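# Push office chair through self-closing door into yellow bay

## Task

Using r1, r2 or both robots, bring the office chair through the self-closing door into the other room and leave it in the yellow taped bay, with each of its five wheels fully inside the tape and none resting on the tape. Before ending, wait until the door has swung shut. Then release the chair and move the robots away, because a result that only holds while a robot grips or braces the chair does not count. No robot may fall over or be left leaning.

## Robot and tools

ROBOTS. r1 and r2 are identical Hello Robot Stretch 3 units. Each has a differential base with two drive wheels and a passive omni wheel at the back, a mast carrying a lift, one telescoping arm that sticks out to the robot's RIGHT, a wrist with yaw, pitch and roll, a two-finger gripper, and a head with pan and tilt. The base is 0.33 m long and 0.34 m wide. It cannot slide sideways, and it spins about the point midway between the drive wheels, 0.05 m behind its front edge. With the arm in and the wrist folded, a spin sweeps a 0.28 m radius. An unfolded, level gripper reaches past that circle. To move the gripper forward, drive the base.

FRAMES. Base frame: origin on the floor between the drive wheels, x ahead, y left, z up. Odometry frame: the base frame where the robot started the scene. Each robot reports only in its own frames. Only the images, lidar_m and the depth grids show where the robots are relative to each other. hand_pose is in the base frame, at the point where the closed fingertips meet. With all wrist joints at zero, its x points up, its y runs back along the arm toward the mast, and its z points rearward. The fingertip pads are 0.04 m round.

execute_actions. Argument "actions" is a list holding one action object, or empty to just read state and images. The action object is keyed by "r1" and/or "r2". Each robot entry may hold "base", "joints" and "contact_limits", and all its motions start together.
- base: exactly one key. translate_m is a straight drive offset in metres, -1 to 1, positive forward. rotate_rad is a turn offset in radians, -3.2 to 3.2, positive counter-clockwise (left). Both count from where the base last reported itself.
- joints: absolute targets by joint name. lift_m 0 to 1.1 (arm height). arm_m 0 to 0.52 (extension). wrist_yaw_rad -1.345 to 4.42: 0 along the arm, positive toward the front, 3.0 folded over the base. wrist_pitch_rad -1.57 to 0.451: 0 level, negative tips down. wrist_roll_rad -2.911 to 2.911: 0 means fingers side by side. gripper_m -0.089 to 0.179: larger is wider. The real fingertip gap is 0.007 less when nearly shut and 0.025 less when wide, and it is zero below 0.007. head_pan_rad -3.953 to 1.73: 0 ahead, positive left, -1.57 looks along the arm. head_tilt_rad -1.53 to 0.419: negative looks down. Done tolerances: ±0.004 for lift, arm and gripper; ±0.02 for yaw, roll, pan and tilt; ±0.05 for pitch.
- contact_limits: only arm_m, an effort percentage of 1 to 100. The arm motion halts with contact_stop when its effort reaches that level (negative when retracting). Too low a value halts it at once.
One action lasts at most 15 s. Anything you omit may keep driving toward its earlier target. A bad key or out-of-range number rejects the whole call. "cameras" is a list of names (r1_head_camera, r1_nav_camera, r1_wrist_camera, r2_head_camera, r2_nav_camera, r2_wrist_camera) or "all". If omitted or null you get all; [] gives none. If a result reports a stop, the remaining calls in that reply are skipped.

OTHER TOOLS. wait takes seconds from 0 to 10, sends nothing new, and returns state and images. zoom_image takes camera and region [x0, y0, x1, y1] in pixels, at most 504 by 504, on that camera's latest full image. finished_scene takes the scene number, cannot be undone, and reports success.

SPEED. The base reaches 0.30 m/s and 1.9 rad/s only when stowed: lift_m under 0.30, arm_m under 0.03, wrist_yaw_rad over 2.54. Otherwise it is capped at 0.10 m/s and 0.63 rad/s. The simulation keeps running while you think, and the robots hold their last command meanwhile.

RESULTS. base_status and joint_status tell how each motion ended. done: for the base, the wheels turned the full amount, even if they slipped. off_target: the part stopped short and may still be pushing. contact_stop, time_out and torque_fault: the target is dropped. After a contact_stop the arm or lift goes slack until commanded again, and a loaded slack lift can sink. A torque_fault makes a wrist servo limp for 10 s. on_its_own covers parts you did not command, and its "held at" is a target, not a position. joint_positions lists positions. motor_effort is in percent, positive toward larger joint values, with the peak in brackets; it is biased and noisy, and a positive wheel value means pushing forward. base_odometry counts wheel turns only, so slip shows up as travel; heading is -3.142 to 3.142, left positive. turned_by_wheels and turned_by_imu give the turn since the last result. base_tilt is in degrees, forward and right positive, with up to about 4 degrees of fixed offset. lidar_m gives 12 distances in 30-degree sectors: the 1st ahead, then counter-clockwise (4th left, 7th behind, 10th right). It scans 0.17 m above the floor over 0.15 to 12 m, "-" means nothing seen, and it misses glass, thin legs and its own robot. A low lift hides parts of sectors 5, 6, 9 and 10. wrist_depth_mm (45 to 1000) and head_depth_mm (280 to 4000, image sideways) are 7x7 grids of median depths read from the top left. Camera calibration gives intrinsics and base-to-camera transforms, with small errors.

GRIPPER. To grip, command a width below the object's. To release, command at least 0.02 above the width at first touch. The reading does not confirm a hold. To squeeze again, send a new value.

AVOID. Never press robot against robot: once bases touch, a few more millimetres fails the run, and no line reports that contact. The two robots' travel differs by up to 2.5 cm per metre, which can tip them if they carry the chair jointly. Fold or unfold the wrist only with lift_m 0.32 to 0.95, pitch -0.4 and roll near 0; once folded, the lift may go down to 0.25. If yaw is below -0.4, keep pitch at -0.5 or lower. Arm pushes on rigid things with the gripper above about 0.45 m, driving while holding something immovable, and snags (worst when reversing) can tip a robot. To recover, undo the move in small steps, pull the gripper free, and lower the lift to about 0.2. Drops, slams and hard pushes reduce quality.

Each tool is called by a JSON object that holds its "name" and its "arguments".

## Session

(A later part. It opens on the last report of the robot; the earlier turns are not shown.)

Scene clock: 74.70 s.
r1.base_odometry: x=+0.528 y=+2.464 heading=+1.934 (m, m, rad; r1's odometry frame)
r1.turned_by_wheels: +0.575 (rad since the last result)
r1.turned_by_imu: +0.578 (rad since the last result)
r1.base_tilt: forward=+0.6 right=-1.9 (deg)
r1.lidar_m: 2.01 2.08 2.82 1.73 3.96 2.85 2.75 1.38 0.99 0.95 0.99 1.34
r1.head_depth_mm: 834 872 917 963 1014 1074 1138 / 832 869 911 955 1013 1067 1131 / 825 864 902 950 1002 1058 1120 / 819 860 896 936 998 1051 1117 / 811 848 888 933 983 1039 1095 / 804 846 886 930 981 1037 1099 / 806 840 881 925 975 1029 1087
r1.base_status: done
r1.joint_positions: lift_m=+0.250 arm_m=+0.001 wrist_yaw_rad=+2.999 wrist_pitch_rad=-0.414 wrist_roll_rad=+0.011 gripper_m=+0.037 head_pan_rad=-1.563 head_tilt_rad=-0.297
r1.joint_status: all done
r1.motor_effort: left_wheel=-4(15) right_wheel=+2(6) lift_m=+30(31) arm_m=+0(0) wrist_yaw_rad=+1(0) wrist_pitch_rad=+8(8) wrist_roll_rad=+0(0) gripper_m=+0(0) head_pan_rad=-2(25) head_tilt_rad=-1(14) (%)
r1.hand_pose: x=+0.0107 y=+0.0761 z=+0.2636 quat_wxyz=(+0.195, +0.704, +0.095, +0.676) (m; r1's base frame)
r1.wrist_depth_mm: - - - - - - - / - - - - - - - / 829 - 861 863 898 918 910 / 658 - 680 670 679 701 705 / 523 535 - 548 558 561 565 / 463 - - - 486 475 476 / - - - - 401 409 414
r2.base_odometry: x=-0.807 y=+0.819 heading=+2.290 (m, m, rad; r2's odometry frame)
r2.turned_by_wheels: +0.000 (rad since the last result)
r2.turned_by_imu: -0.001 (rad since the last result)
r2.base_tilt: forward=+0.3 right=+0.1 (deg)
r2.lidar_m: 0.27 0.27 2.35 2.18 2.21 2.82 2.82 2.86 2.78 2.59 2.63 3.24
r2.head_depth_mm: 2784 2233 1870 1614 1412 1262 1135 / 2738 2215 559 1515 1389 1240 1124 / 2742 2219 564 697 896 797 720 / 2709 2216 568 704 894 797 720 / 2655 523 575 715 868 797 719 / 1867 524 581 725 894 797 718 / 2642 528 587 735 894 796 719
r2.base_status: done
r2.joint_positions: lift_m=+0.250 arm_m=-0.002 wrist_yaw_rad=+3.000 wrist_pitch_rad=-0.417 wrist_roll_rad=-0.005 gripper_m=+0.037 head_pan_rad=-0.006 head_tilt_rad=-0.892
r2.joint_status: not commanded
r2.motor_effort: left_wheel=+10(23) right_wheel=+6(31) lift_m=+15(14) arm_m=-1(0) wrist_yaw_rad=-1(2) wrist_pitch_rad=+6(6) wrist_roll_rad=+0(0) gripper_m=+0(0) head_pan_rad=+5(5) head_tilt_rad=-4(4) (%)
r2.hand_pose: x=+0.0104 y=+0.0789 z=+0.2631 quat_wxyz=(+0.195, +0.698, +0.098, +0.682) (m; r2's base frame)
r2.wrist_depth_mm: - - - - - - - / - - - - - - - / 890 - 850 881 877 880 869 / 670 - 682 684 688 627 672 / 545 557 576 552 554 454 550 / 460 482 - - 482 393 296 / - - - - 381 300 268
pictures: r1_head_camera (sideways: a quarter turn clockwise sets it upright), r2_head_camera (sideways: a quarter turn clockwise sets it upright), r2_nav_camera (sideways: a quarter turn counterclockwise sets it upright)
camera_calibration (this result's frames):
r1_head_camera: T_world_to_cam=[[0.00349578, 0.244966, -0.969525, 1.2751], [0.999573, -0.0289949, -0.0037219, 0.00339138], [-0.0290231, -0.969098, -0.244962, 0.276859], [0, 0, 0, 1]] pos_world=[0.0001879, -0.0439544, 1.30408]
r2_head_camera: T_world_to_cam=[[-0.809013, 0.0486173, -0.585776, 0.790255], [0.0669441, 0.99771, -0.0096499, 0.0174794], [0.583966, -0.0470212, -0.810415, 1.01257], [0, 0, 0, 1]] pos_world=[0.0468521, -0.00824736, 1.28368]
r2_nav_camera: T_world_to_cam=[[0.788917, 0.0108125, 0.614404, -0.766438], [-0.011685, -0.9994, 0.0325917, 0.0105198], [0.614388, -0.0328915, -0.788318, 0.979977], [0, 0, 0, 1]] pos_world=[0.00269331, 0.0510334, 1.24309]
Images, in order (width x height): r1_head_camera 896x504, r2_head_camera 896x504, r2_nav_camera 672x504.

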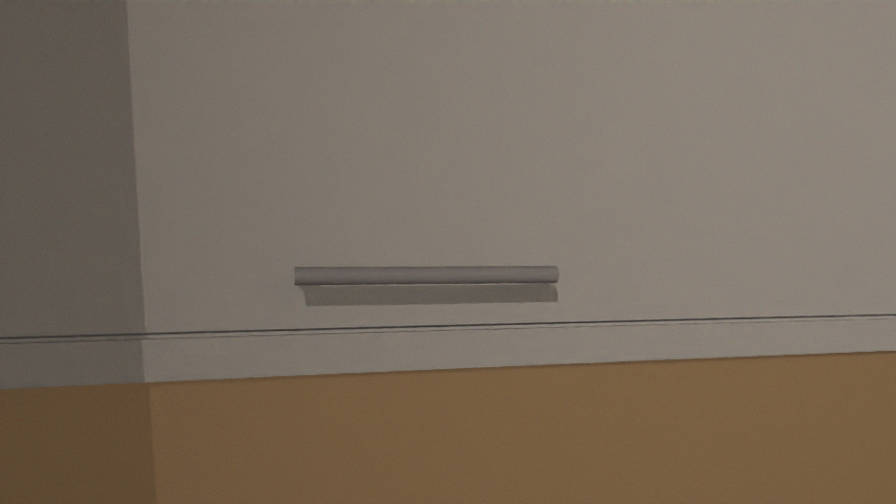

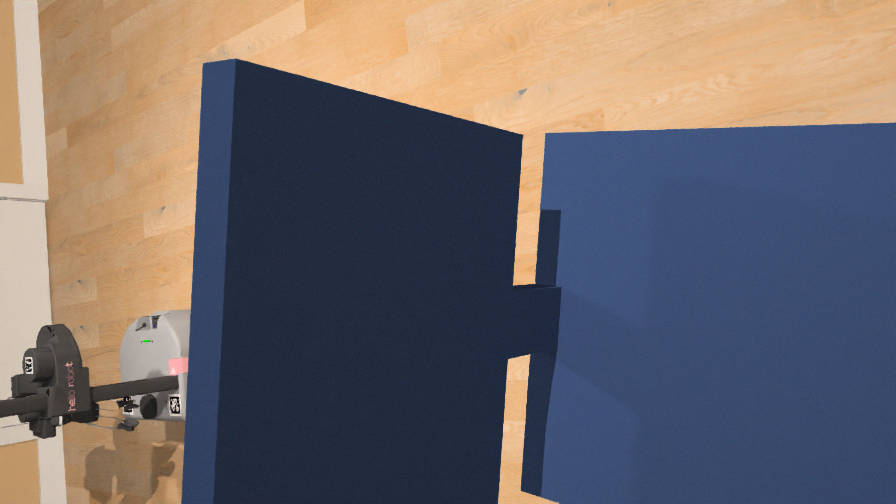

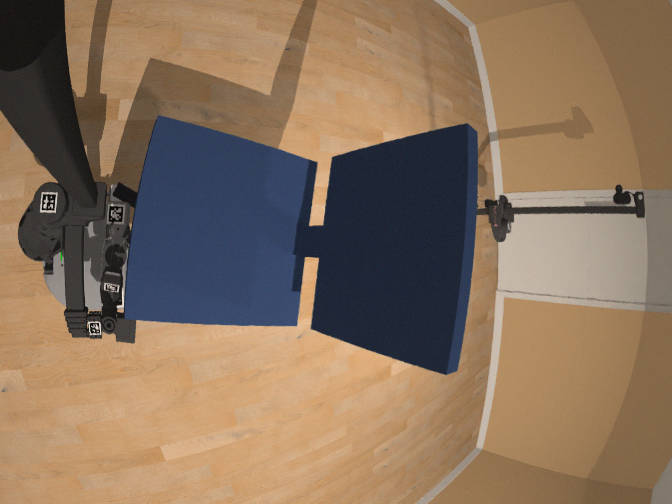

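{"name": "execute_actions", "arguments": {"actions": [{"r1":{"joints":{"lift_m":0.6,"gripper_m":0.12}},"r2":{"base":{"translate_m":0.8}}}], "cameras": ["r2_nav_camera"]}}

{"name": "execute_actions", "arguments": {"actions": [{"r1":{"joints":{"lift_m":0.92,"wrist_yaw_rad":0.0,"arm_m":0.3}}}], "cameras": ["r1_wrist_camera","r1_head_camera"]}}

Scene clock: 85.67 s.
r1.base_odometry: x=+0.528 y=+2.464 heading=+1.934 (m, m, rad; r1's odometry frame)
r1.turned_by_wheels: +0.000 (rad since the last result)
r1.turned_by_imu: -0.001 (rad since the last result)
r1.base_tilt: forward=+0.6 right=-1.8 (deg)
r1.lidar_m: 2.01 2.08 2.81 1.00 3.96 2.85 2.74 1.38 1.00 0.95 0.99 1.34
r1.head_depth_mm: 834 876 915 964 1018 1073 1140 / 829 868 910 957 1008 1067 1134 / 825 862 904 952 1002 1057 1126 / 820 858 894 936 994 1054 1112 / 812 848 888 935 986 1038 1101 / 808 846 885 931 979 1036 1098 / 808 842 881 925 976 1030 1088
r1.base_status: not commanded
r1.joint_positions: lift_m=+0.600 arm_m=+0.001 wrist_yaw_rad=+2.999 wrist_pitch_rad=-0.414 wrist_roll_rad=+0.011 gripper_m=+0.120 head_pan_rad=-1.563 head_tilt_rad=-0.297
r1.joint_status: all done
r1.motor_effort: left_wheel=-5(4) right_wheel=+2(2) lift_m=+37(39) arm_m=+0(0) wrist_yaw_rad=+1(1) wrist_pitch_rad=+8(8) wrist_roll_rad=+0(0) gripper_m=+1(80) head_pan_rad=-1(1) head_tilt_rad=-2(1) (%)
r1.hand_pose: x=+0.0107 y=+0.0761 z=+0.6134 quat_wxyz=(+0.195, +0.704, +0.095, +0.676) (m; r1's base frame)
r1.wrist_depth_mm: - - 723 - - - - / - - 836 918 - - - / - - - - - - - / - - - - - - - / - - - - - - - / 853 - 891 901 899 912 925 / 720 764 765 760 795 765 788
r2.base_odometry: x=-1.334 y=+1.420 heading=+2.290 (m, m, rad; r2's odometry frame)
r2.turned_by_wheels: +0.000 (rad since the last result)
r2.turned_by_imu: +0.007 (rad since the last result)
r2.base_tilt: forward=+0.2 right=+0.1 (deg)
r2.lidar_m: 1.12 0.30 0.29 2.27 2.30 2.94 3.62 3.68 2.69 2.50 2.54 2.37
r2.head_depth_mm: 2184 2230 1876 1617 1409 1261 1139 / 2159 2238 1879 1616 1411 1260 1141 / 2119 2228 1859 1617 1409 1259 1136 / 2095 2230 1865 1607 1406 1258 720 / 2072 2217 1787 1578 1409 795 717 / 1027 2225 1596 1510 892 795 718 / 976 1182 566 663 862 795 718
r2.base_status: done
r2.joint_positions: lift_m=+0.250 arm_m=-0.002 wrist_yaw_rad=+3.003 wrist_pitch_rad=-0.418 wrist_roll_rad=-0.009 gripper_m=+0.037 head_pan_rad=-0.006 head_tilt_rad=-0.892
r2.joint_status: not commanded
r2.motor_effort: left_wheel=+6(32) right_wheel=+0(26) lift_m=+15(16) arm_m=+0(0) wrist_yaw_rad=-2(5) wrist_pitch_rad=+6(7) wrist_roll_rad=+2(6) gripper_m=+0(0) head_pan_rad=+4(4) head_tilt_rad=-3(4) (%)
r2.hand_pose: x=+0.0098 y=+0.0788 z=+0.2628 quat_wxyz=(+0.194, +0.697, +0.100, +0.683) (m; r2's base frame)
r2.wrist_depth_mm: - - - - - 263 - / - - - - - 290 - / 872 - 870 889 878 317 874 / 673 - 671 616 493 520 690 / 545 552 569 549 377 377 557 / 458 471 - - 382 359 353 / - - - - 390 307 405
pictures: r2_nav_camera (sideways: a quarter turn counterclockwise sets it upright)
camera_calibration (this result's frames):
r2_nav_camera: T_world_to_cam=[[0.789182, 0.0111181, 0.614058, -0.765989], [-0.0112816, -0.999405, 0.0325941, 0.0105142], [0.614055, -0.0326503, -0.788587, 0.980329], [0, 0, 0, 1]] pos_world=[0.00264768, 0.0510322, 1.24309]
Images, in order (width x height): r2_nav_camera 672x504.

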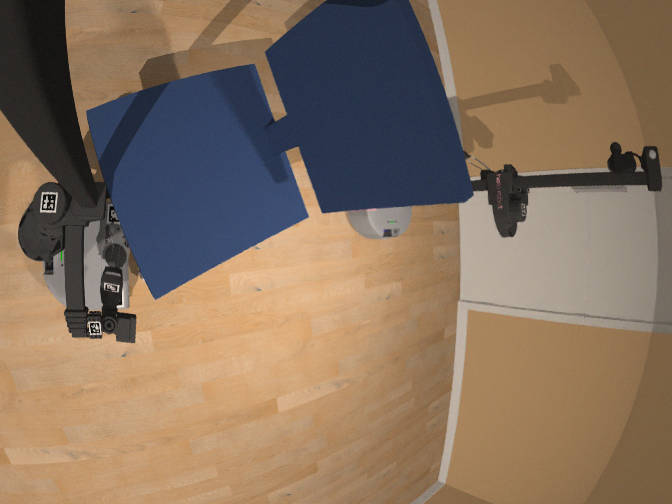

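Scene clock: 89.40 s.
r1.base_odometry: x=+0.528 y=+2.464 heading=+1.934 (m, m, rad; r1's odometry frame)
r1.turned_by_wheels: +0.000 (rad since the last result)
r1.turned_by_imu: +0.000 (rad since the last result)
r1.base_tilt: forward=+0.5 right=-1.8 (deg)
r1.lidar_m: 2.01 2.09 2.81 1.00 3.95 2.86 2.74 1.38 1.00 0.95 0.99 1.34
r1.head_depth_mm: 834 872 915 961 1010 - 1152 / 830 868 908 956 996 1087 1133 / 824 861 906 950 - 1076 1124 / 819 859 893 938 977 1070 1115 / 813 849 887 932 984 1036 1100 / 805 843 884 930 981 1038 1099 / 806 843 879 926 975 1031 1087
r1.base_status: not commanded
r1.joint_positions: lift_m=+0.920 arm_m=+0.300 wrist_yaw_rad=+0.001 wrist_pitch_rad=-0.414 wrist_roll_rad=+0.011 gripper_m=+0.120 head_pan_rad=-1.563 head_tilt_rad=-0.297
r1.joint_status: all done
r1.motor_effort: left_wheel=-5(5) right_wheel=+2(2) lift_m=+37(36) arm_m=+5(5) wrist_yaw_rad=-2(2) wrist_pitch_rad=+8(8) wrist_roll_rad=+0(0) gripper_m=+0(0) head_pan_rad=-1(1) head_tilt_rad=-1(2) (%)
r1.hand_pose: x=-0.0212 y=-0.6695 z=+0.9334 quat_wxyz=(+0.689, +0.145, -0.695, -0.146) (m; r1's base frame)
r1.wrist_depth_mm: 367 369 370 373 380 389 392 / 402 401 405 408 420 420 426 / 441 444 439 451 456 465 470 / 481 483 484 500 504 504 524 / 533 527 543 555 566 563 593 / 599 - 623 634 646 644 661 / 706 695 710 713 727 764 766
r2.base_odometry: x=-1.334 y=+1.420 heading=+2.290 (m, m, rad; r2's odometry frame)
r2.turned_by_wheels: +0.000 (rad since the last result)
r2.turned_by_imu: +0.001 (rad since the last result)
r2.base_tilt: forward=+0.2 right=+0.1 (deg)
r2.lidar_m: 1.12 0.30 0.29 2.27 2.30 2.93 3.60 3.66 2.69 2.50 2.55 2.38
r2.head_depth_mm: 2186 2226 1869 1603 1415 1256 1134 / 2155 2227 1870 1617 1410 1262 1136 / 2129 2233 1873 1617 1411 1260 1134 / 2094 2209 1861 1600 1413 1260 719 / 2074 2216 1773 1583 1409 797 718 / 2053 2237 1596 1515 895 797 718 / 1910 1178 566 663 864 796 718
r2.base_status: not commanded
r2.joint_positions: lift_m=+0.250 arm_m=-0.002 wrist_yaw_rad=+3.003 wrist_pitch_rad=-0.418 wrist_roll_rad=-0.009 gripper_m=+0.037 head_pan_rad=-0.006 head_tilt_rad=-0.892
r2.joint_status: not commanded
r2.motor_effort: left_wheel=+6(6) right_wheel=+0(1) lift_m=+15(15) arm_m=+0(0) wrist_yaw_rad=-2(2) wrist_pitch_rad=+6(6) wrist_roll_rad=+2(2) gripper_m=-1(1) head_pan_rad=+3(4) head_tilt_rad=-4(5) (%)
r2.hand_pose: x=+0.0098 y=+0.0788 z=+0.2628 quat_wxyz=(+0.194, +0.697, +0.100, +0.683) (m; r2's base frame)
r2.wrist_depth_mm: - - - - - 264 - / - - - - - 287 - / 840 - 878 884 881 315 885 / 670 - 673 625 493 511 683 / 541 546 569 549 375 372 554 / 459 476 - - 379 364 352 / - - - - 391 306 406
pictures: r1_head_camera (sideways: a quarter turn clockwise sets it upright), r1_wrist_camera
camera_calibration (this result's frames):
r1_head_camera: T_world_to_cam=[[0.00352986, 0.244965, -0.969525, 1.2751], [0.999569, -0.029134, -0.0037219, 0.0033914], [-0.0291579, -0.969094, -0.244962, 0.27686], [0, 0, 0, 1]] pos_world=[0.000181785, -0.0439536, 1.30408]
r1_wrist_camera: T_world_to_cam=[[-0.999382, 0.00388041, 0.0349457, -0.0577242], [-0.0267926, 0.559565, -0.828353, 1.17615], [-0.0227687, -0.828778, -0.559115, 0.133933], [0, 0, 0, 1]] pos_world=[-0.023127, -0.546906, 1.05117]
Images, in order (width x height): r1_head_camera 896x504, r1_wrist_camera 644x364.

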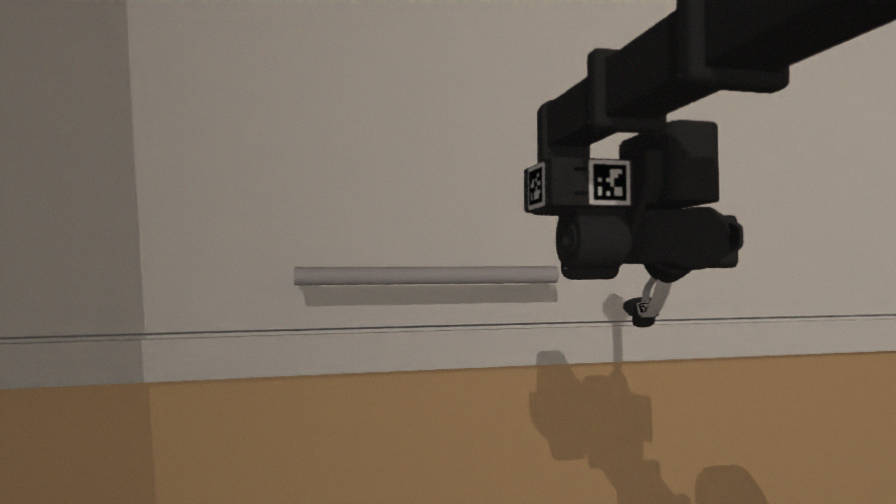

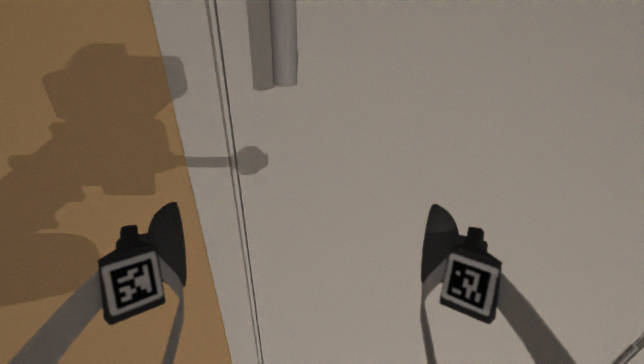

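{"name": "execute_actions", "arguments": {"actions": [{"r1":{"base":{"translate_m":0.03},"joints":{"wrist_pitch_rad":0.0,"arm_m":0.43}},"r2":{"base":{"translate_m":-0.3},"joints":{"head_pan_rad":0.4}}}], "cameras": ["r1_wrist_camera","r1_head_camera","r2_nav_camera","r2_head_camera"]}}

Scene clock: 98.17 s.
r1.base_odometry: x=+0.517 y=+2.492 heading=+1.934 (m, m, rad; r1's odometry frame)
r1.turned_by_wheels: +0.000 (rad since the last result)
r1.turned_by_imu: -0.001 (rad since the last result)
r1.base_tilt: forward=+0.7 right=-1.7 (deg)
r1.lidar_m: 1.98 2.05 2.78 1.00 3.99 2.88 2.77 1.38 1.00 0.95 0.99 1.33
r1.head_depth_mm: 834 873 917 964 1012 - 1149 / 829 865 912 956 994 1077 1127 / 824 863 905 946 1024 1059 1125 / 820 858 892 936 1006 1050 1112 / 808 843 889 933 981 1035 1098 / 808 850 886 932 983 1035 1096 / 804 842 883 925 974 1026 1086
r1.base_status: done
r1.joint_positions: lift_m=+0.920 arm_m=+0.430 wrist_yaw_rad=+0.001 wrist_pitch_rad=-0.025 wrist_roll_rad=+0.011 gripper_m=+0.120 head_pan_rad=-1.563 head_tilt_rad=-0.297
r1.joint_status: all done
r1.motor_effort: left_wheel=-4(7) right_wheel=+2(5) lift_m=+37(37) arm_m=+5(6) wrist_yaw_rad=-1(2) wrist_pitch_rad=+14(15) wrist_roll_rad=+0(0) gripper_m=+0(1) head_pan_rad=-1(1) head_tilt_rad=-2(2) (%)
r1.hand_pose: x=-0.0212 y=-0.8302 z=+1.0281 quat_wxyz=(+0.704, +0.009, -0.711, -0.009) (m; r1's base frame)
r1.wrist_depth_mm: 256 249 264 263 271 275 276 / 265 263 275 274 278 281 286 / 273 266 277 280 286 293 296 / 282 279 291 290 299 303 305 / 292 289 301 300 307 312 316 / 298 - 305 313 319 321 327 / 308 314 317 327 331 335 338
r2.base_odometry: x=-1.136 y=+1.195 heading=+2.290 (m, m, rad; r2's odometry frame)
r2.turned_by_wheels: +0.000 (rad since the last result)
r2.turned_by_imu: +0.000 (rad since the last result)
r2.base_tilt: forward=+0.2 right=+0.1 (deg)
r2.lidar_m: 1.41 0.53 2.40 2.24 2.27 2.90 3.32 3.36 2.73 2.53 2.57 2.70
r2.head_depth_mm: 2262 2226 1873 1605 1411 1257 1132 / 2185 2105 1784 1598 911 1153 1135 / 707 805 964 1020 895 1153 1135 / 700 796 950 1021 893 1200 1137 / 705 788 935 1018 893 841 1105 / 698 778 925 1016 893 835 1133 / 690 770 1739 1536 922 1198 1130
r2.base_status: done
r2.joint_positions: lift_m=+0.250 arm_m=-0.002 wrist_yaw_rad=+3.003 wrist_pitch_rad=-0.418 wrist_roll_rad=-0.009 gripper_m=+0.037 head_pan_rad=+0.393 head_tilt_rad=-0.892
r2.joint_status: all done
r2.motor_effort: left_wheel=+0(9) right_wheel=+0(6) lift_m=+15(16) arm_m=-1(1) wrist_yaw_rad=-2(2) wrist_pitch_rad=+6(6) wrist_roll_rad=+2(2) gripper_m=+0(0) head_pan_rad=+6(40) head_tilt_rad=-4(5) (%)
r2.hand_pose: x=+0.0098 y=+0.0788 z=+0.2628 quat_wxyz=(+0.194, +0.697, +0.100, +0.683) (m; r2's base frame)
r2.wrist_depth_mm: - - - - - - - / - - - - - - - / 848 - 881 875 876 885 880 / 670 - 669 675 682 643 517 / 541 543 571 544 579 403 419 / 458 482 - - 379 442 469 / - - - - 393 403 403
pictures: r1_head_camera (sideways: a quarter turn clockwise sets it upright), r1_wrist_camera, r2_head_camera (sideways: a quarter turn clockwise sets it upright), r2_nav_camera (sideways: a quarter turn counterclockwise sets it upright)
camera_calibration (this result's frames):
r1_head_camera: T_world_to_cam=[[0.00353082, 0.244965, -0.969525, 1.2751], [0.999568, -0.0291379, -0.0037219, 0.0033914], [-0.0291617, -0.969094, -0.244962, 0.27686], [0, 0, 0, 1]] pos_world=[0.000181612, -0.0439535, 1.30408]
r1_wrist_camera: T_world_to_cam=[[-0.999396, 0.0169102, 0.0303495, -0.0448677], [-0.0262861, 0.203167, -0.978791, 1.20338], [-0.0227176, -0.978998, -0.2026, -0.437534], [0, 0, 0, 1]] pos_world=[-0.0231483, -0.672073, 1.09057]
r2_head_camera: T_world_to_cam=[[-0.764591, -0.269596, -0.585422, 0.789522], [-0.325922, 0.945347, -0.00967655, 0.0199106], [0.556035, 0.183403, -0.810671, 1.01307], [0, 0, 0, 1]] pos_world=[0.0468478, 0.00822932, 1.28366]
r2_nav_camera: T_world_to_cam=[[0.722997, 0.316555, 0.614058, -0.765585], [0.377507, -0.925433, 0.0325941, 0.00814253], [0.578588, 0.208246, -0.788587, 0.980545], [0, 0, 0, 1]] pos_world=[-0.016889, 0.0456915, 1.24309]
Images, in order (width x height): r1_head_camera 896x504, r1_wrist_camera 644x364, r2_head_camera 896x504, r2_nav_camera 672x504.

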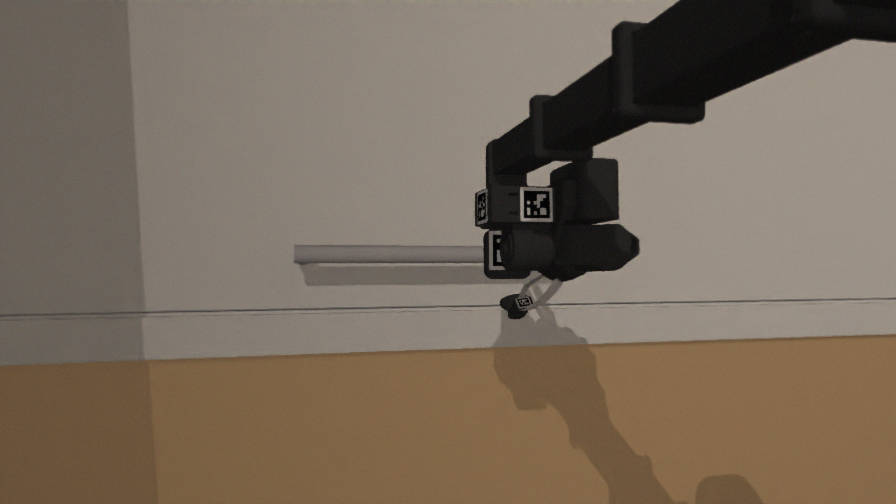

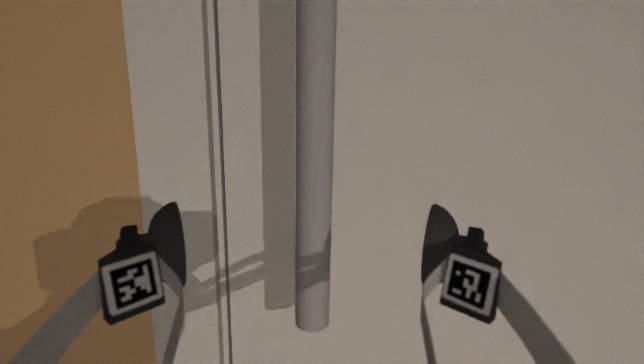

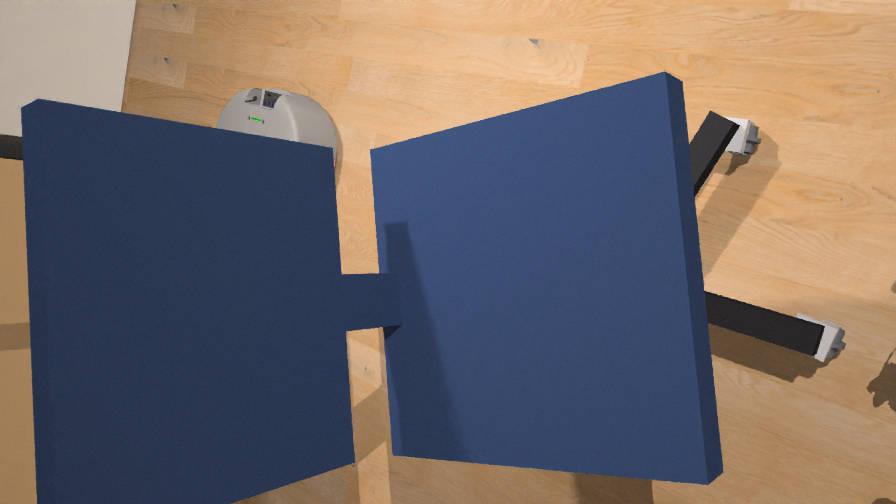

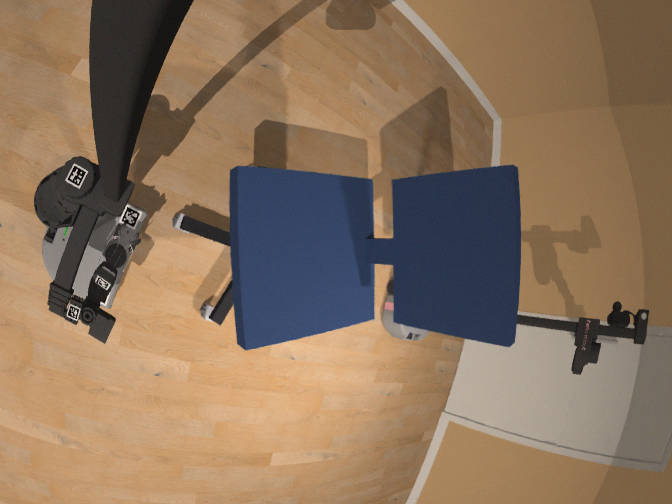

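{"name": "execute_actions", "arguments": {"actions": [{"r1":{"joints":{"arm_m":0.505}},"r2":{"base":{"rotate_rad":-0.8},"joints":{"head_pan_rad":0.8}}}], "cameras": ["r1_wrist_camera"]}}

{"name": "execute_actions", "arguments": {"actions": [{"r1":{"joints":{"gripper_m":-0.02}},"r2":{"base":{"translate_m":0.5}}}], "cameras": ["r1_wrist_camera"]}}

Scene clock: 115.90 s.
r1.base_odometry: x=+0.517 y=+2.492 heading=+1.934 (m, m, rad; r1's odometry frame)
r1.turned_by_wheels: +0.000 (rad since the last result)
r1.turned_by_imu: -0.001 (rad since the last result)
r1.base_tilt: forward=+0.6 right=-1.6 (deg)
r1.lidar_m: 1.99 2.05 2.77 1.00 4.00 2.89 2.77 1.38 1.00 0.94 0.99 1.34
r1.head_depth_mm: 832 873 916 965 1008 - - / 827 870 908 953 - 1074 1126 / 825 861 903 944 1015 1061 1120 / 822 855 894 934 1009 1053 1116 / 808 840 891 930 975 1036 1102 / 810 846 889 932 980 1033 1099 / 805 840 883 924 973 1027 1085
r1.base_status: not commanded
r1.joint_positions: lift_m=+0.920 arm_m=+0.505 wrist_yaw_rad=+0.001 wrist_pitch_rad=-0.025 wrist_roll_rad=+0.011 gripper_m=+0.120 head_pan_rad=-1.563 head_tilt_rad=-0.297
r1.joint_status: all done
r1.motor_effort: left_wheel=-4(4) right_wheel=+2(1) lift_m=+37(37) arm_m=+6(5) wrist_yaw_rad=-1(1) wrist_pitch_rad=+14(14) wrist_roll_rad=+0(0) gripper_m=+1(0) head_pan_rad=-2(1) head_tilt_rad=-1(1) (%)
r1.hand_pose: x=-0.0212 y=-0.9052 z=+1.0282 quat_wxyz=(+0.704, +0.009, -0.711, -0.009) (m; r1's base frame)
r1.wrist_depth_mm: 180 181 195 131 199 202 206 / 187 186 202 135 206 209 211 / 200 190 209 140 212 215 219 / 207 198 216 144 219 223 226 / 213 203 222 150 225 230 235 / 220 - 231 156 234 238 242 / 230 219 236 162 244 246 251
r2.base_odometry: x=-1.136 y=+1.195 heading=+1.490 (m, m, rad; r2's odometry frame)
r2.turned_by_wheels: -0.800 (rad since the last result)
r2.turned_by_imu: -0.803 (rad since the last result)
r2.base_tilt: forward=+0.3 right=+0.0 (deg)
r2.lidar_m: 2.78 2.53 0.53 2.75 2.26 2.23 2.45 3.35 3.31 3.18 2.56 2.54
r2.head_depth_mm: 2478 2228 1865 1612 1410 1260 1137 / 2477 2230 1863 1613 1408 1257 1137 / 2419 2225 1861 1603 1410 1260 1133 / 2385 2210 1874 1606 896 1205 1134 / 2347 2229 1811 1019 893 1201 1131 / 2277 856 965 1015 894 822 1087 / 696 771 895 995 893 795 1134
r2.base_status: done
r2.joint_positions: lift_m=+0.250 arm_m=-0.002 wrist_yaw_rad=+3.003 wrist_pitch_rad=-0.418 wrist_roll_rad=-0.009 gripper_m=+0.037 head_pan_rad=+0.793 head_tilt_rad=-0.892
r2.joint_status: all done
r2.motor_effort: left_wheel=+2(10) right_wheel=-3(7) lift_m=+15(15) arm_m=-1(1) wrist_yaw_rad=-2(3) wrist_pitch_rad=+6(6) wrist_roll_rad=+2(2) gripper_m=+1(0) head_pan_rad=+5(41) head_tilt_rad=-4(4) (%)
r2.hand_pose: x=+0.0098 y=+0.0788 z=+0.2628 quat_wxyz=(+0.194, +0.697, +0.100, +0.683) (m; r2's base frame)
r2.wrist_depth_mm: - - - - - - - / - - - - - - - / 880 - 663 642 649 845 885 / 669 - 674 538 635 516 695 / 544 538 571 469 572 470 557 / 463 479 - - 482 459 469 / - - - - 399 403 401
pictures: r1_wrist_camera
camera_calibration (this result's frames):
r1_wrist_camera: T_world_to_cam=[[-0.999396, 0.0169285, 0.0303468, -0.0435847], [-0.026283, 0.203026, -0.97882, 1.21855], [-0.0227312, -0.979027, -0.202459, -0.511129], [0, 0, 0, 1]] pos_world=[-0.0231497, -0.747069, 1.09058]
Images, in order (width x height): r1_wrist_camera 644x364.

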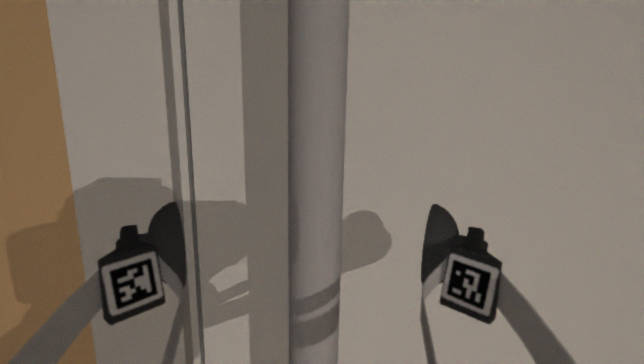

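Scene clock: 119.13 s.
r1.base_odometry: x=+0.517 y=+2.492 heading=+1.934 (m, m, rad; r1's odometry frame)
r1.turned_by_wheels: +0.000 (rad since the last result)
r1.turned_by_imu: -0.001 (rad since the last result)
r1.base_tilt: forward=+0.6 right=-1.7 (deg)
r1.lidar_m: 1.98 2.05 2.78 1.00 3.99 2.89 2.77 1.38 1.00 0.95 0.99 1.33
r1.head_depth_mm: 831 872 914 962 1012 - - / 827 868 906 954 - 1073 1131 / 823 860 903 940 1014 1054 1128 / 818 859 890 932 1005 1050 1117 / 804 844 889 933 977 1035 1097 / 807 848 885 932 982 1036 1093 / 805 839 880 925 971 1027 1087
r1.base_status: not commanded
r1.joint_positions: lift_m=+0.920 arm_m=+0.505 wrist_yaw_rad=-0.007 wrist_pitch_rad=-0.024 wrist_roll_rad=+0.011 gripper_m=-0.019 head_pan_rad=-1.563 head_tilt_rad=-0.297
r1.joint_status: all done
r1.motor_effort: left_wheel=-9(9) right_wheel=+6(5) lift_m=+37(36) arm_m=+3(6) wrist_yaw_rad=+8(8) wrist_pitch_rad=+14(14) wrist_roll_rad=+0(0) gripper_m=-16(91) head_pan_rad=-1(1) head_tilt_rad=-3(3) (%)
r1.hand_pose: x=-0.0233 y=-0.9053 z=+1.0282 quat_wxyz=(+0.703, +0.006, -0.711, -0.012) (m; r1's base frame)
r1.wrist_depth_mm: 178 180 194 130 200 202 205 / 184 185 200 134 206 209 212 / 189 191 205 140 213 216 216 / 203 196 214 145 219 223 228 / 211 202 217 145 226 230 235 / 217 210 - 150 235 240 243 / 227 216 237 166 244 249 254
r2.base_odometry: x=-1.096 y=+1.693 heading=+1.490 (m, m, rad; r2's odometry frame)
r2.turned_by_wheels: +0.000 (rad since the last result)
r2.turned_by_imu: +0.004 (rad since the last result)
r2.base_tilt: forward=+0.2 right=+0.1 (deg)
r2.lidar_m: 2.35 2.20 2.20 1.22 2.65 2.62 2.87 3.67 3.63 2.68 2.16 2.15
r2.head_depth_mm: 2172 2219 1874 1610 1412 1263 1132 / 2136 2216 1872 1611 1409 1259 1131 / 2111 2233 1872 1609 1412 1258 1136 / 2088 2212 1858 1610 1408 1257 1136 / 2064 2224 1869 1605 1409 1257 1135 / 2025 2213 1861 1605 1407 1258 1135 / 2011 2181 1850 1597 1409 1259 1131
r2.base_status: done
r2.joint_positions: lift_m=+0.250 arm_m=-0.002 wrist_yaw_rad=+3.003 wrist_pitch_rad=-0.418 wrist_roll_rad=-0.009 gripper_m=+0.037 head_pan_rad=+0.793 head_tilt_rad=-0.892
r2.joint_status: not commanded
r2.motor_effort: left_wheel=+3(12) right_wheel=-3(7) lift_m=+15(16) arm_m=+0(0) wrist_yaw_rad=-2(2) wrist_pitch_rad=+6(6) wrist_roll_rad=+2(2) gripper_m=+0(1) head_pan_rad=+4(5) head_tilt_rad=-4(4) (%)
r2.hand_pose: x=+0.0098 y=+0.0788 z=+0.2629 quat_wxyz=(+0.194, +0.697, +0.100, +0.683) (m; r2's base frame)
r2.wrist_depth_mm: 456 - - - - - - / - - - - - - - / 572 - 675 891 901 890 900 / 523 - 669 671 683 679 696 / 544 504 573 556 575 546 552 / 459 464 - - 484 463 471 / - - - - 394 403 401
pictures: r1_wrist_camera
camera_calibration (this result's frames):
r1_wrist_camera: T_world_to_cam=[[-0.999224, 0.0251081, 0.0303438, -0.03826], [-0.0246261, 0.202955, -0.978878, 1.21864], [-0.0307362, -0.978866, -0.202179, -0.511658], [0, 0, 0, 1]] pos_world=[-0.0239464, -0.747212, 1.09061]
Images, in order (width x height): r1_wrist_camera 644x364.

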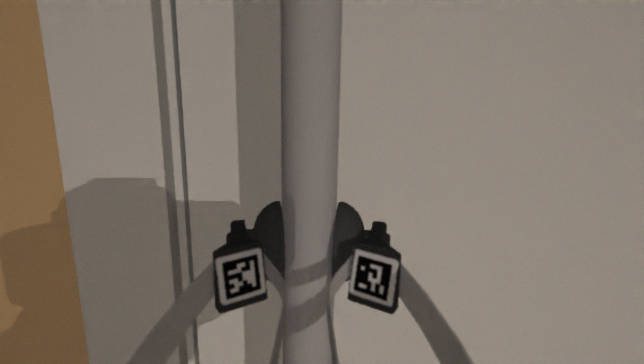

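{"name": "execute_actions", "arguments": {"actions": [{"r1":{"base":{"translate_m":-0.06},"joints":{"arm_m":0.30,"wrist_yaw_rad":0.07}},"r2":{"base":{"rotate_rad":0.9},"joints":{"head_pan_rad":0.5,"head_tilt_rad":-0.5}}}], "cameras": ["r1_wrist_camera","r1_nav_camera","r2_nav_camera"]}}

Scene clock: 131.37 s.
r1.base_odometry: x=+0.539 y=+2.436 heading=+1.934 (m, m, rad; r1's odometry frame)
r1.turned_by_wheels: +0.000 (rad since the last result)
r1.turned_by_imu: -0.001 (rad since the last result)
r1.base_tilt: forward=+0.4 right=-1.6 (deg)
r1.lidar_m: 2.04 2.11 2.86 1.00 3.88 2.82 2.71 1.38 0.85 0.74 0.99 1.34
r1.head_depth_mm: 714 752 794 840 892 - 1017 / 689 724 761 805 848 915 964 / 666 697 732 771 - 876 919 / 643 671 695 726 - 828 875 / 621 653 683 717 761 809 860 / 801 838 876 927 977 1032 1093 / 805 841 882 925 976 1029 1088
r1.base_status: done
r1.joint_positions: lift_m=+0.920 arm_m=+0.301 wrist_yaw_rad=+0.057 wrist_pitch_rad=-0.026 wrist_roll_rad=+0.011 gripper_m=-0.019 head_pan_rad=-1.563 head_tilt_rad=-0.297
r1.joint_status: all done
r1.on_its_own: wrist_yaw_rad is at rest, and its effort (+14) is outside its rest range (-12 to +12)
r1.motor_effort: left_wheel=-8(27) right_wheel=+5(20) lift_m=+37(37) arm_m=-7(10) wrist_yaw_rad=+14(56) wrist_pitch_rad=+14(15) wrist_roll_rad=+0(0) gripper_m=-16(21) head_pan_rad=-1(1) head_tilt_rad=-2(1) (%)
r1.hand_pose: x=-0.0068 y=-0.7006 z=+1.0278 quat_wxyz=(+0.704, +0.030, -0.710, +0.011) (m; r1's base frame)
r1.wrist_depth_mm: 390 385 187 132 215 230 251 / 398 397 195 135 222 238 260 / 411 412 200 142 230 250 273 / 432 419 207 145 236 257 283 / 447 445 210 148 250 270 294 / 451 449 - 153 262 280 310 / 474 472 229 161 265 293 324
r2.base_odometry: x=-1.096 y=+1.693 heading=+2.390 (m, m, rad; r2's odometry frame)
r2.turned_by_wheels: +0.900 (rad since the last result)
r2.turned_by_imu: +0.907 (rad since the last result)
r2.base_tilt: forward=+0.3 right=+0.1 (deg)
r2.lidar_m: 2.07 1.20 0.59 2.63 2.72 3.72 3.63 3.08 2.23 2.15 2.22 2.29
r2.head_depth_mm: 1716 1861 2032 2224 1935 1567 1312 / 1758 1895 2077 2252 1861 1560 1314 / 1961 1068 2355 2438 1701 1539 1315 / 2107 2334 2534 2442 1827 1563 1310 / 2207 2434 2690 2554 1947 1569 1326 / 2344 2592 2880 2448 802 954 863 / 2471 2734 3063 690 765 931 843
r2.base_status: done
r2.joint_positions: lift_m=+0.250 arm_m=-0.002 wrist_yaw_rad=+3.003 wrist_pitch_rad=-0.418 wrist_roll_rad=-0.009 gripper_m=+0.037 head_pan_rad=+0.507 head_tilt_rad=-0.507
r2.joint_status: all done
r2.motor_effort: left_wheel=-3(8) right_wheel=+3(9) lift_m=+15(14) arm_m=+0(0) wrist_yaw_rad=-2(3) wrist_pitch_rad=+6(6) wrist_roll_rad=+2(2) gripper_m=-1(0) head_pan_rad=-5(34) head_tilt_rad=+3(27) (%)
r2.hand_pose: x=+0.0098 y=+0.0788 z=+0.2629 quat_wxyz=(+0.194, +0.697, +0.100, +0.683) (m; r2's base frame)
r2.wrist_depth_mm: - - - - - - - / - - - - - - - / 879 - 782 725 626 880 895 / 670 - 647 692 663 594 682 / 544 541 562 558 549 552 557 / 458 481 - - 483 469 462 / - - - - 392 402 401
pictures: r1_nav_camera (sideways: a quarter turn counterclockwise sets it upright), r1_wrist_camera, r2_nav_camera (sideways: a quarter turn counterclockwise sets it upright)
camera_calibration (this result's frames):
r1_nav_camera: T_world_to_cam=[[-0.0421469, -0.32832, 0.943626, -1.18754], [-0.998452, -0.0204635, -0.0517157, 0.116024], [0.0362892, -0.944345, -0.32695, 0.381385], [0, 0, 0, 1]] pos_world=[0.0519532, -0.0273588, 1.25128]
r1_wrist_camera: T_world_to_cam=[[-0.998758, -0.0395039, 0.0303772, -0.0721979], [-0.0377747, 0.202575, -0.978538, 1.17637], [0.0325024, -0.97847, -0.203815, -0.308433], [0, 0, 0, 1]] pos_world=[-0.0176465, -0.542946, 1.09045]
r2_nav_camera: T_world_to_cam=[[0.429648, 0.256592, 0.865773, -1.09188], [0.47016, -0.882133, 0.0281192, 0.0133878], [0.770942, 0.394971, -0.499646, 0.603529], [0, 0, 0, 1]] pos_world=[-0.00245797, 0.0536002, 1.24649]
Images, in order (width x height): r1_nav_camera 672x504, r1_wrist_camera 644x364, r2_nav_camera 672x504.

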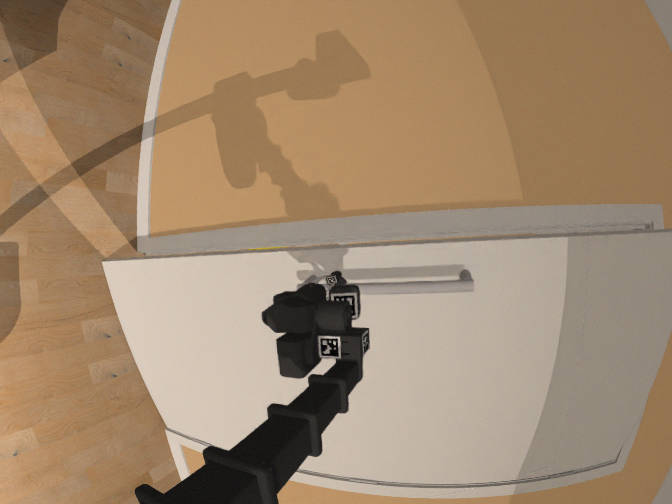

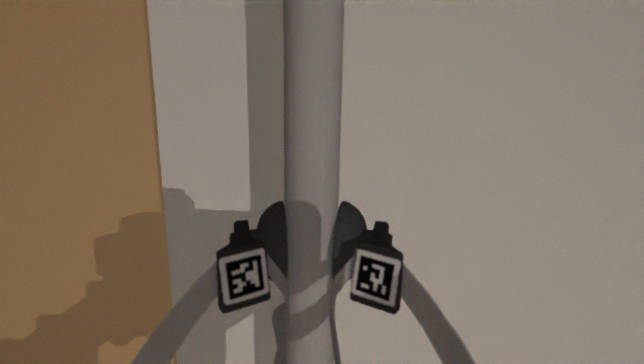

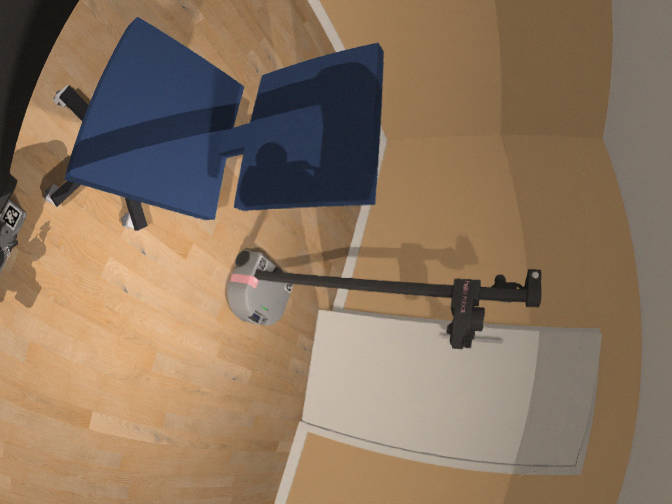

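{"name": "execute_actions", "arguments": {"actions": [{"r1":{"base":{"translate_m":-0.16},"joints":{"arm_m":0.114,"wrist_yaw_rad":0.3}},"r2":{"base":{"translate_m":0.62}}}], "cameras": ["r1_wrist_camera"]}}

Scene clock: 138.33 s.
r1.base_odometry: x=+0.596 y=+2.286 heading=+1.934 (m, m, rad; r1's odometry frame)
r1.turned_by_wheels: +0.000 (rad since the last result)
r1.turned_by_imu: -0.043 (rad since the last result)
r1.base_tilt: forward=+0.4 right=-1.7 (deg)
r1.lidar_m: 2.20 2.25 2.96 1.00 0.71 2.70 2.56 1.46 1.02 0.97 0.99 1.30
r1.head_depth_mm: 855 898 943 992 1052 1089 - / 846 888 931 980 1032 1074 - / 837 875 920 969 1022 1067 - / 828 870 911 958 1010 - - / 822 860 902 947 996 - 1125 / 812 849 890 928 987 1042 1101 / 806 841 873 915 971 1021 1076
r1.base_status: done
r1.joint_positions: lift_m=+0.920 arm_m=+0.114 wrist_yaw_rad=+0.300 wrist_pitch_rad=-0.021 wrist_roll_rad=+0.011 gripper_m=-0.020 head_pan_rad=-1.564 head_tilt_rad=-0.299
r1.joint_status: all done
r1.motor_effort: left_wheel=+0(100) right_wheel=-1(24) lift_m=+36(37) arm_m=-5(12) wrist_yaw_rad=+0(95) wrist_pitch_rad=+12(15) wrist_roll_rad=+0(0) gripper_m=-8(24) head_pan_rad=-1(1) head_tilt_rad=-2(2) (%)
r1.hand_pose: x=+0.0541 y=-0.5036 z=+1.0292 quat_wxyz=(+0.697, +0.114, -0.701, +0.097) (m; r1's base frame)
r1.wrist_depth_mm: 690 663 601 585 559 532 500 / 716 678 636 590 575 536 510 / 764 699 636 627 596 547 528 / 793 707 669 641 610 574 548 / 799 764 700 - 617 586 554 / 850 779 748 - 631 606 574 / 861 827 731 716 659 635 583
r2.base_odometry: x=-1.549 y=+2.116 heading=+2.390 (m, m, rad; r2's odometry frame)
r2.turned_by_wheels: +0.000 (rad since the last result)
r2.turned_by_imu: +0.005 (rad since the last result)
r2.base_tilt: forward=+0.2 right=+0.0 (deg)
r2.lidar_m: 1.58 0.57 2.25 2.63 2.73 3.74 4.25 3.04 2.23 2.15 2.23 1.64
r2.head_depth_mm: 1334 1434 1560 1702 1823 1560 1314 / 1389 1488 1607 1795 1889 1565 1318 / 1431 822 503 1909 1943 1565 1158 / 1515 478 480 2018 1935 1567 1157 / 604 624 488 2082 1771 821 969 / 463 496 524 2246 1885 1574 1326 / 1787 1940 2205 2410 1950 1578 1327
r2.base_status: done
r2.joint_positions: lift_m=+0.250 arm_m=-0.002 wrist_yaw_rad=+3.003 wrist_pitch_rad=-0.418 wrist_roll_rad=-0.009 gripper_m=+0.037 head_pan_rad=+0.507 head_tilt_rad=-0.507
r2.joint_status: not commanded
r2.motor_effort: left_wheel=-2(7) right_wheel=+2(10) lift_m=+15(16) arm_m=+0(0) wrist_yaw_rad=-2(2) wrist_pitch_rad=+6(6) wrist_roll_rad=+2(2) gripper_m=-1(1) head_pan_rad=-5(5) head_tilt_rad=+2(3) (%)
r2.hand_pose: x=+0.0098 y=+0.0788 z=+0.2629 quat_wxyz=(+0.194, +0.697, +0.100, +0.683) (m; r2's base frame)
r2.wrist_depth_mm: - - - - - - - / 792 - - - - - - / 571 - 819 853 884 831 496 / 625 - 667 688 677 625 454 / 557 551 571 556 578 558 466 / 457 473 - - 487 460 469 / - - - - 393 406 407
pictures: r1_wrist_camera
camera_calibration (this result's frames):
r1_wrist_camera: T_world_to_cam=[[-0.960122, -0.277944, 0.0302077, -0.12567], [-0.0837297, 0.182769, -0.979584, 1.13367], [0.266749, -0.943049, -0.198753, -0.117429], [0, 0, 0, 1]] pos_world=[0.00558733, -0.352871, 1.09098]
Images, in order (width x height): r1_wrist_camera 644x364.

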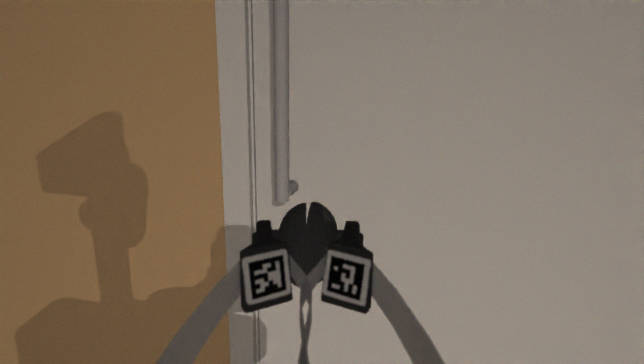

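{"name": "execute_actions", "arguments": {"actions": [{"r1":{"base":{"rotate_rad":-0.48},"joints":{"arm_m":0.47,"wrist_yaw_rad":1.31,"gripper_m":0.09,"head_pan_rad":-1.0,"head_tilt_rad":-0.5}},"r2":{"base":{"rotate_rad":1.36},"joints":{"head_pan_rad":0.3,"head_tilt_rad":-0.9}}}], "cameras": ["r1_wrist_camera","r1_head_camera","r2_nav_camera","r2_head_camera"]}}

Scene clock: 186.77 s.
r1.base_odometry: x=+0.596 y=+2.286 heading=+1.454 (m, m, rad; r1's odometry frame)
r1.turned_by_wheels: -0.480 (rad since the last result)
r1.turned_by_imu: -0.485 (rad since the last result)
r1.base_tilt: forward=+0.4 right=-1.8 (deg)
r1.lidar_m: 1.35 2.19 2.27 3.09 4.88 0.71 2.67 2.56 1.38 1.01 0.97 0.99
r1.head_depth_mm: 793 856 931 1010 1138 1272 1324 / 791 855 931 1035 1134 1264 1319 / 790 854 930 1018 1131 1272 1320 / 786 851 928 1021 1127 1258 1323 / 786 850 924 1017 1128 1261 1311 / 784 838 913 1009 1119 1257 1320 / 776 837 909 1011 1116 1257 1316
r1.base_status: done
r1.joint_positions: lift_m=+0.920 arm_m=+0.470 wrist_yaw_rad=+1.309 wrist_pitch_rad=-0.021 wrist_roll_rad=+0.011 gripper_m=+0.090 head_pan_rad=-1.007 head_tilt_rad=-0.494
r1.joint_status: all done
r1.motor_effort: left_wheel=+3(10) right_wheel=-2(5) lift_m=+36(36) arm_m=+5(7) wrist_yaw_rad=+1(2) wrist_pitch_rad=+12(12) wrist_roll_rad=+0(0) gripper_m=+0(76) head_pan_rad=+3(23) head_tilt_rad=-4(24) (%)
r1.hand_pose: x=+0.2256 y=-0.6809 z=+1.0292 quat_wxyz=(+0.563, +0.439, -0.559, +0.422) (m; r1's base frame)
r1.wrist_depth_mm: - 873 590 476 390 328 285 / - 909 623 493 398 335 288 / - - 641 506 408 340 292 / - - 708 525 421 349 297 / - - 676 541 444 357 301 / - - 704 551 470 358 308 / - - 778 583 449 370 315
r2.base_odometry: x=-1.549 y=+2.116 heading=-2.533 (m, m, rad; r2's odometry frame)
r2.turned_by_wheels: +1.360 (rad since the last result)
r2.turned_by_imu: +1.369 (rad since the last result)
r2.base_tilt: forward=+0.2 right=+0.0 (deg)
r2.lidar_m: 2.62 2.64 0.68 4.26 4.04 2.43 2.15 2.15 1.80 1.58 0.73 0.61
r2.head_depth_mm: 2442 2240 1875 1619 1417 1264 1133 / 2435 2233 1873 1611 1418 1263 1134 / 2450 2226 1865 1611 1411 1258 1135 / 2472 2225 1878 1606 1413 1260 1133 / 2488 2246 1864 1550 1337 1239 1135 / 2450 539 558 979 897 1220 1135 / 725 2173 1870 1016 893 1238 1137
r2.base_status: done
r2.joint_positions: lift_m=+0.250 arm_m=-0.002 wrist_yaw_rad=+3.003 wrist_pitch_rad=-0.418 wrist_roll_rad=-0.009 gripper_m=+0.037 head_pan_rad=+0.307 head_tilt_rad=-0.889
r2.joint_status: all done
r2.motor_effort: left_wheel=-2(10) right_wheel=+3(10) lift_m=+16(15) arm_m=-1(1) wrist_yaw_rad=-1(2) wrist_pitch_rad=+6(6) wrist_roll_rad=+2(2) gripper_m=+0(1) head_pan_rad=-5(27) head_tilt_rad=-5(30) (%)
r2.hand_pose: x=+0.0098 y=+0.0788 z=+0.2629 quat_wxyz=(+0.194, +0.697, +0.100, +0.683) (m; r2's base frame)
r2.wrist_depth_mm: - - - - - - - / - - - - - - - / 838 - 871 881 790 663 890 / 669 - 690 673 687 629 659 / 552 551 578 553 578 515 540 / 462 480 - - 485 464 465 / - - - - 399 407 402
pictures: r1_head_camera (sideways: a quarter turn clockwise sets it upright), r1_wrist_camera, r2_head_camera (sideways: a quarter turn clockwise sets it upright), r2_nav_camera (sideways: a quarter turn counterclockwise sets it upright)
camera_calibration (this result's frames):
r1_head_camera: T_world_to_cam=[[-0.225246, 0.366408, -0.902779, 1.18936], [0.86357, 0.504112, -0.0108608, 0.0135132], [0.451122, -0.782059, -0.429968, 0.514701], [0, 0, 0, 1]] pos_world=[0.0240363, -0.0400774, 1.29518]
r1_wrist_camera: T_world_to_cam=[[-0.27633, -0.960588, 0.0302078, -0.629337], [-0.199279, 0.0265208, -0.979584, 1.1001], [0.940175, -0.276708, -0.198753, -0.0285479], [0, 0, 0, 1]] pos_world=[0.0721627, -0.641608, 1.09098]
r2_head_camera: T_world_to_cam=[[-0.783269, -0.202466, -0.58779, 0.792722], [-0.243564, 0.969838, -0.00949843, 0.0191763], [0.571984, 0.135724, -0.808958, 1.01075], [0, 0, 0, 1]] pos_world=[0.0474544, 0.00471809, 1.28379]
r2_nav_camera: T_world_to_cam=[[0.745779, 0.252796, 0.616367, -0.768732], [0.296603, -0.954445, 0.0325778, 0.0086572], [0.596524, 0.15852, -0.786785, 0.978093], [0, 0, 0, 1]] pos_world=[-0.0127189, 0.0475478, 1.24309]
Images, in order (width x height): r1_head_camera 896x504, r1_wrist_camera 644x364, r2_head_camera 896x504, r2_nav_camera 672x504.

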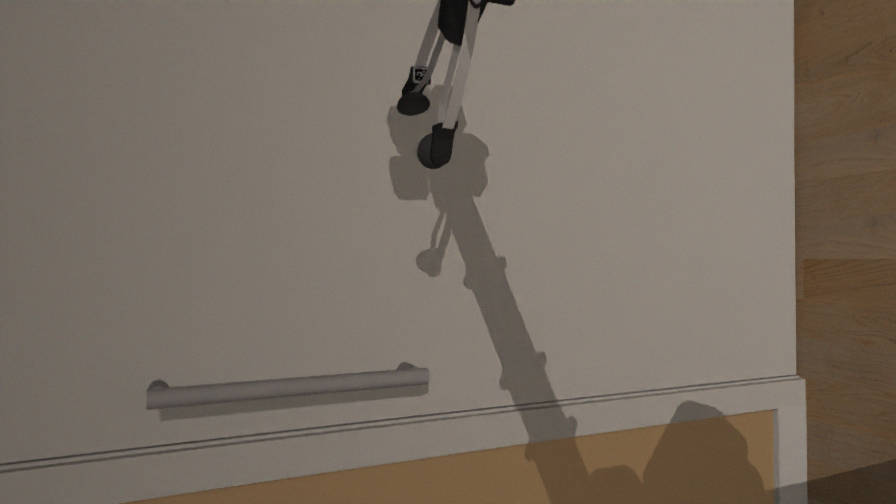

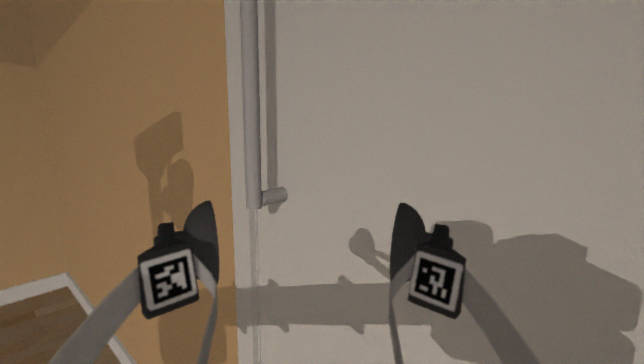

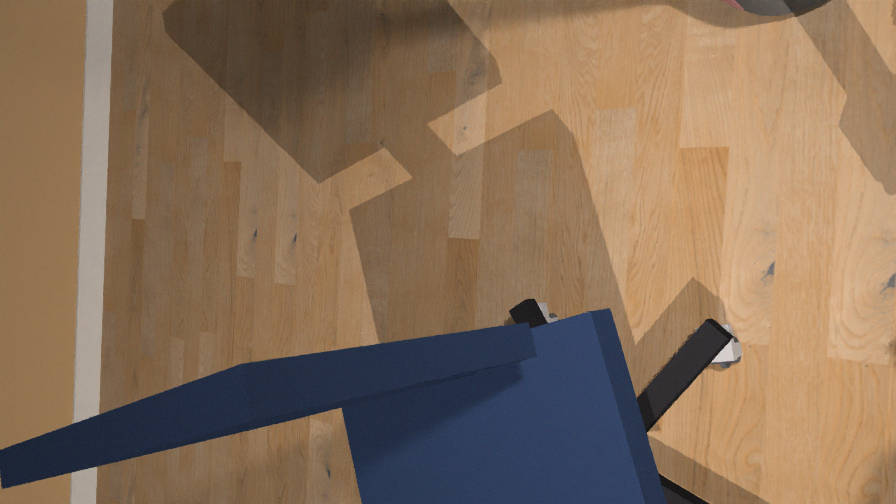

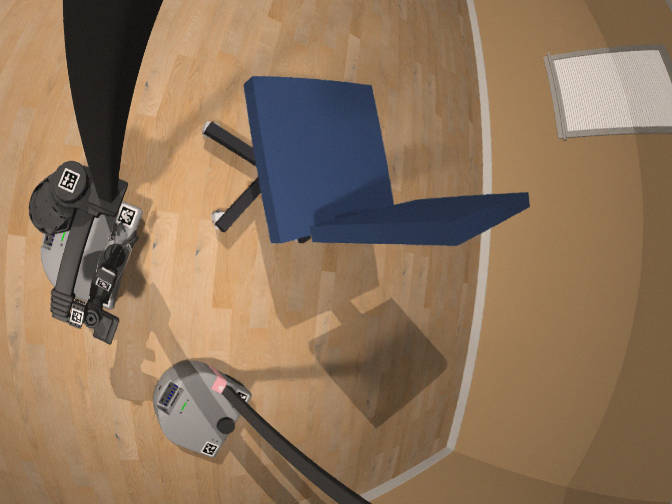

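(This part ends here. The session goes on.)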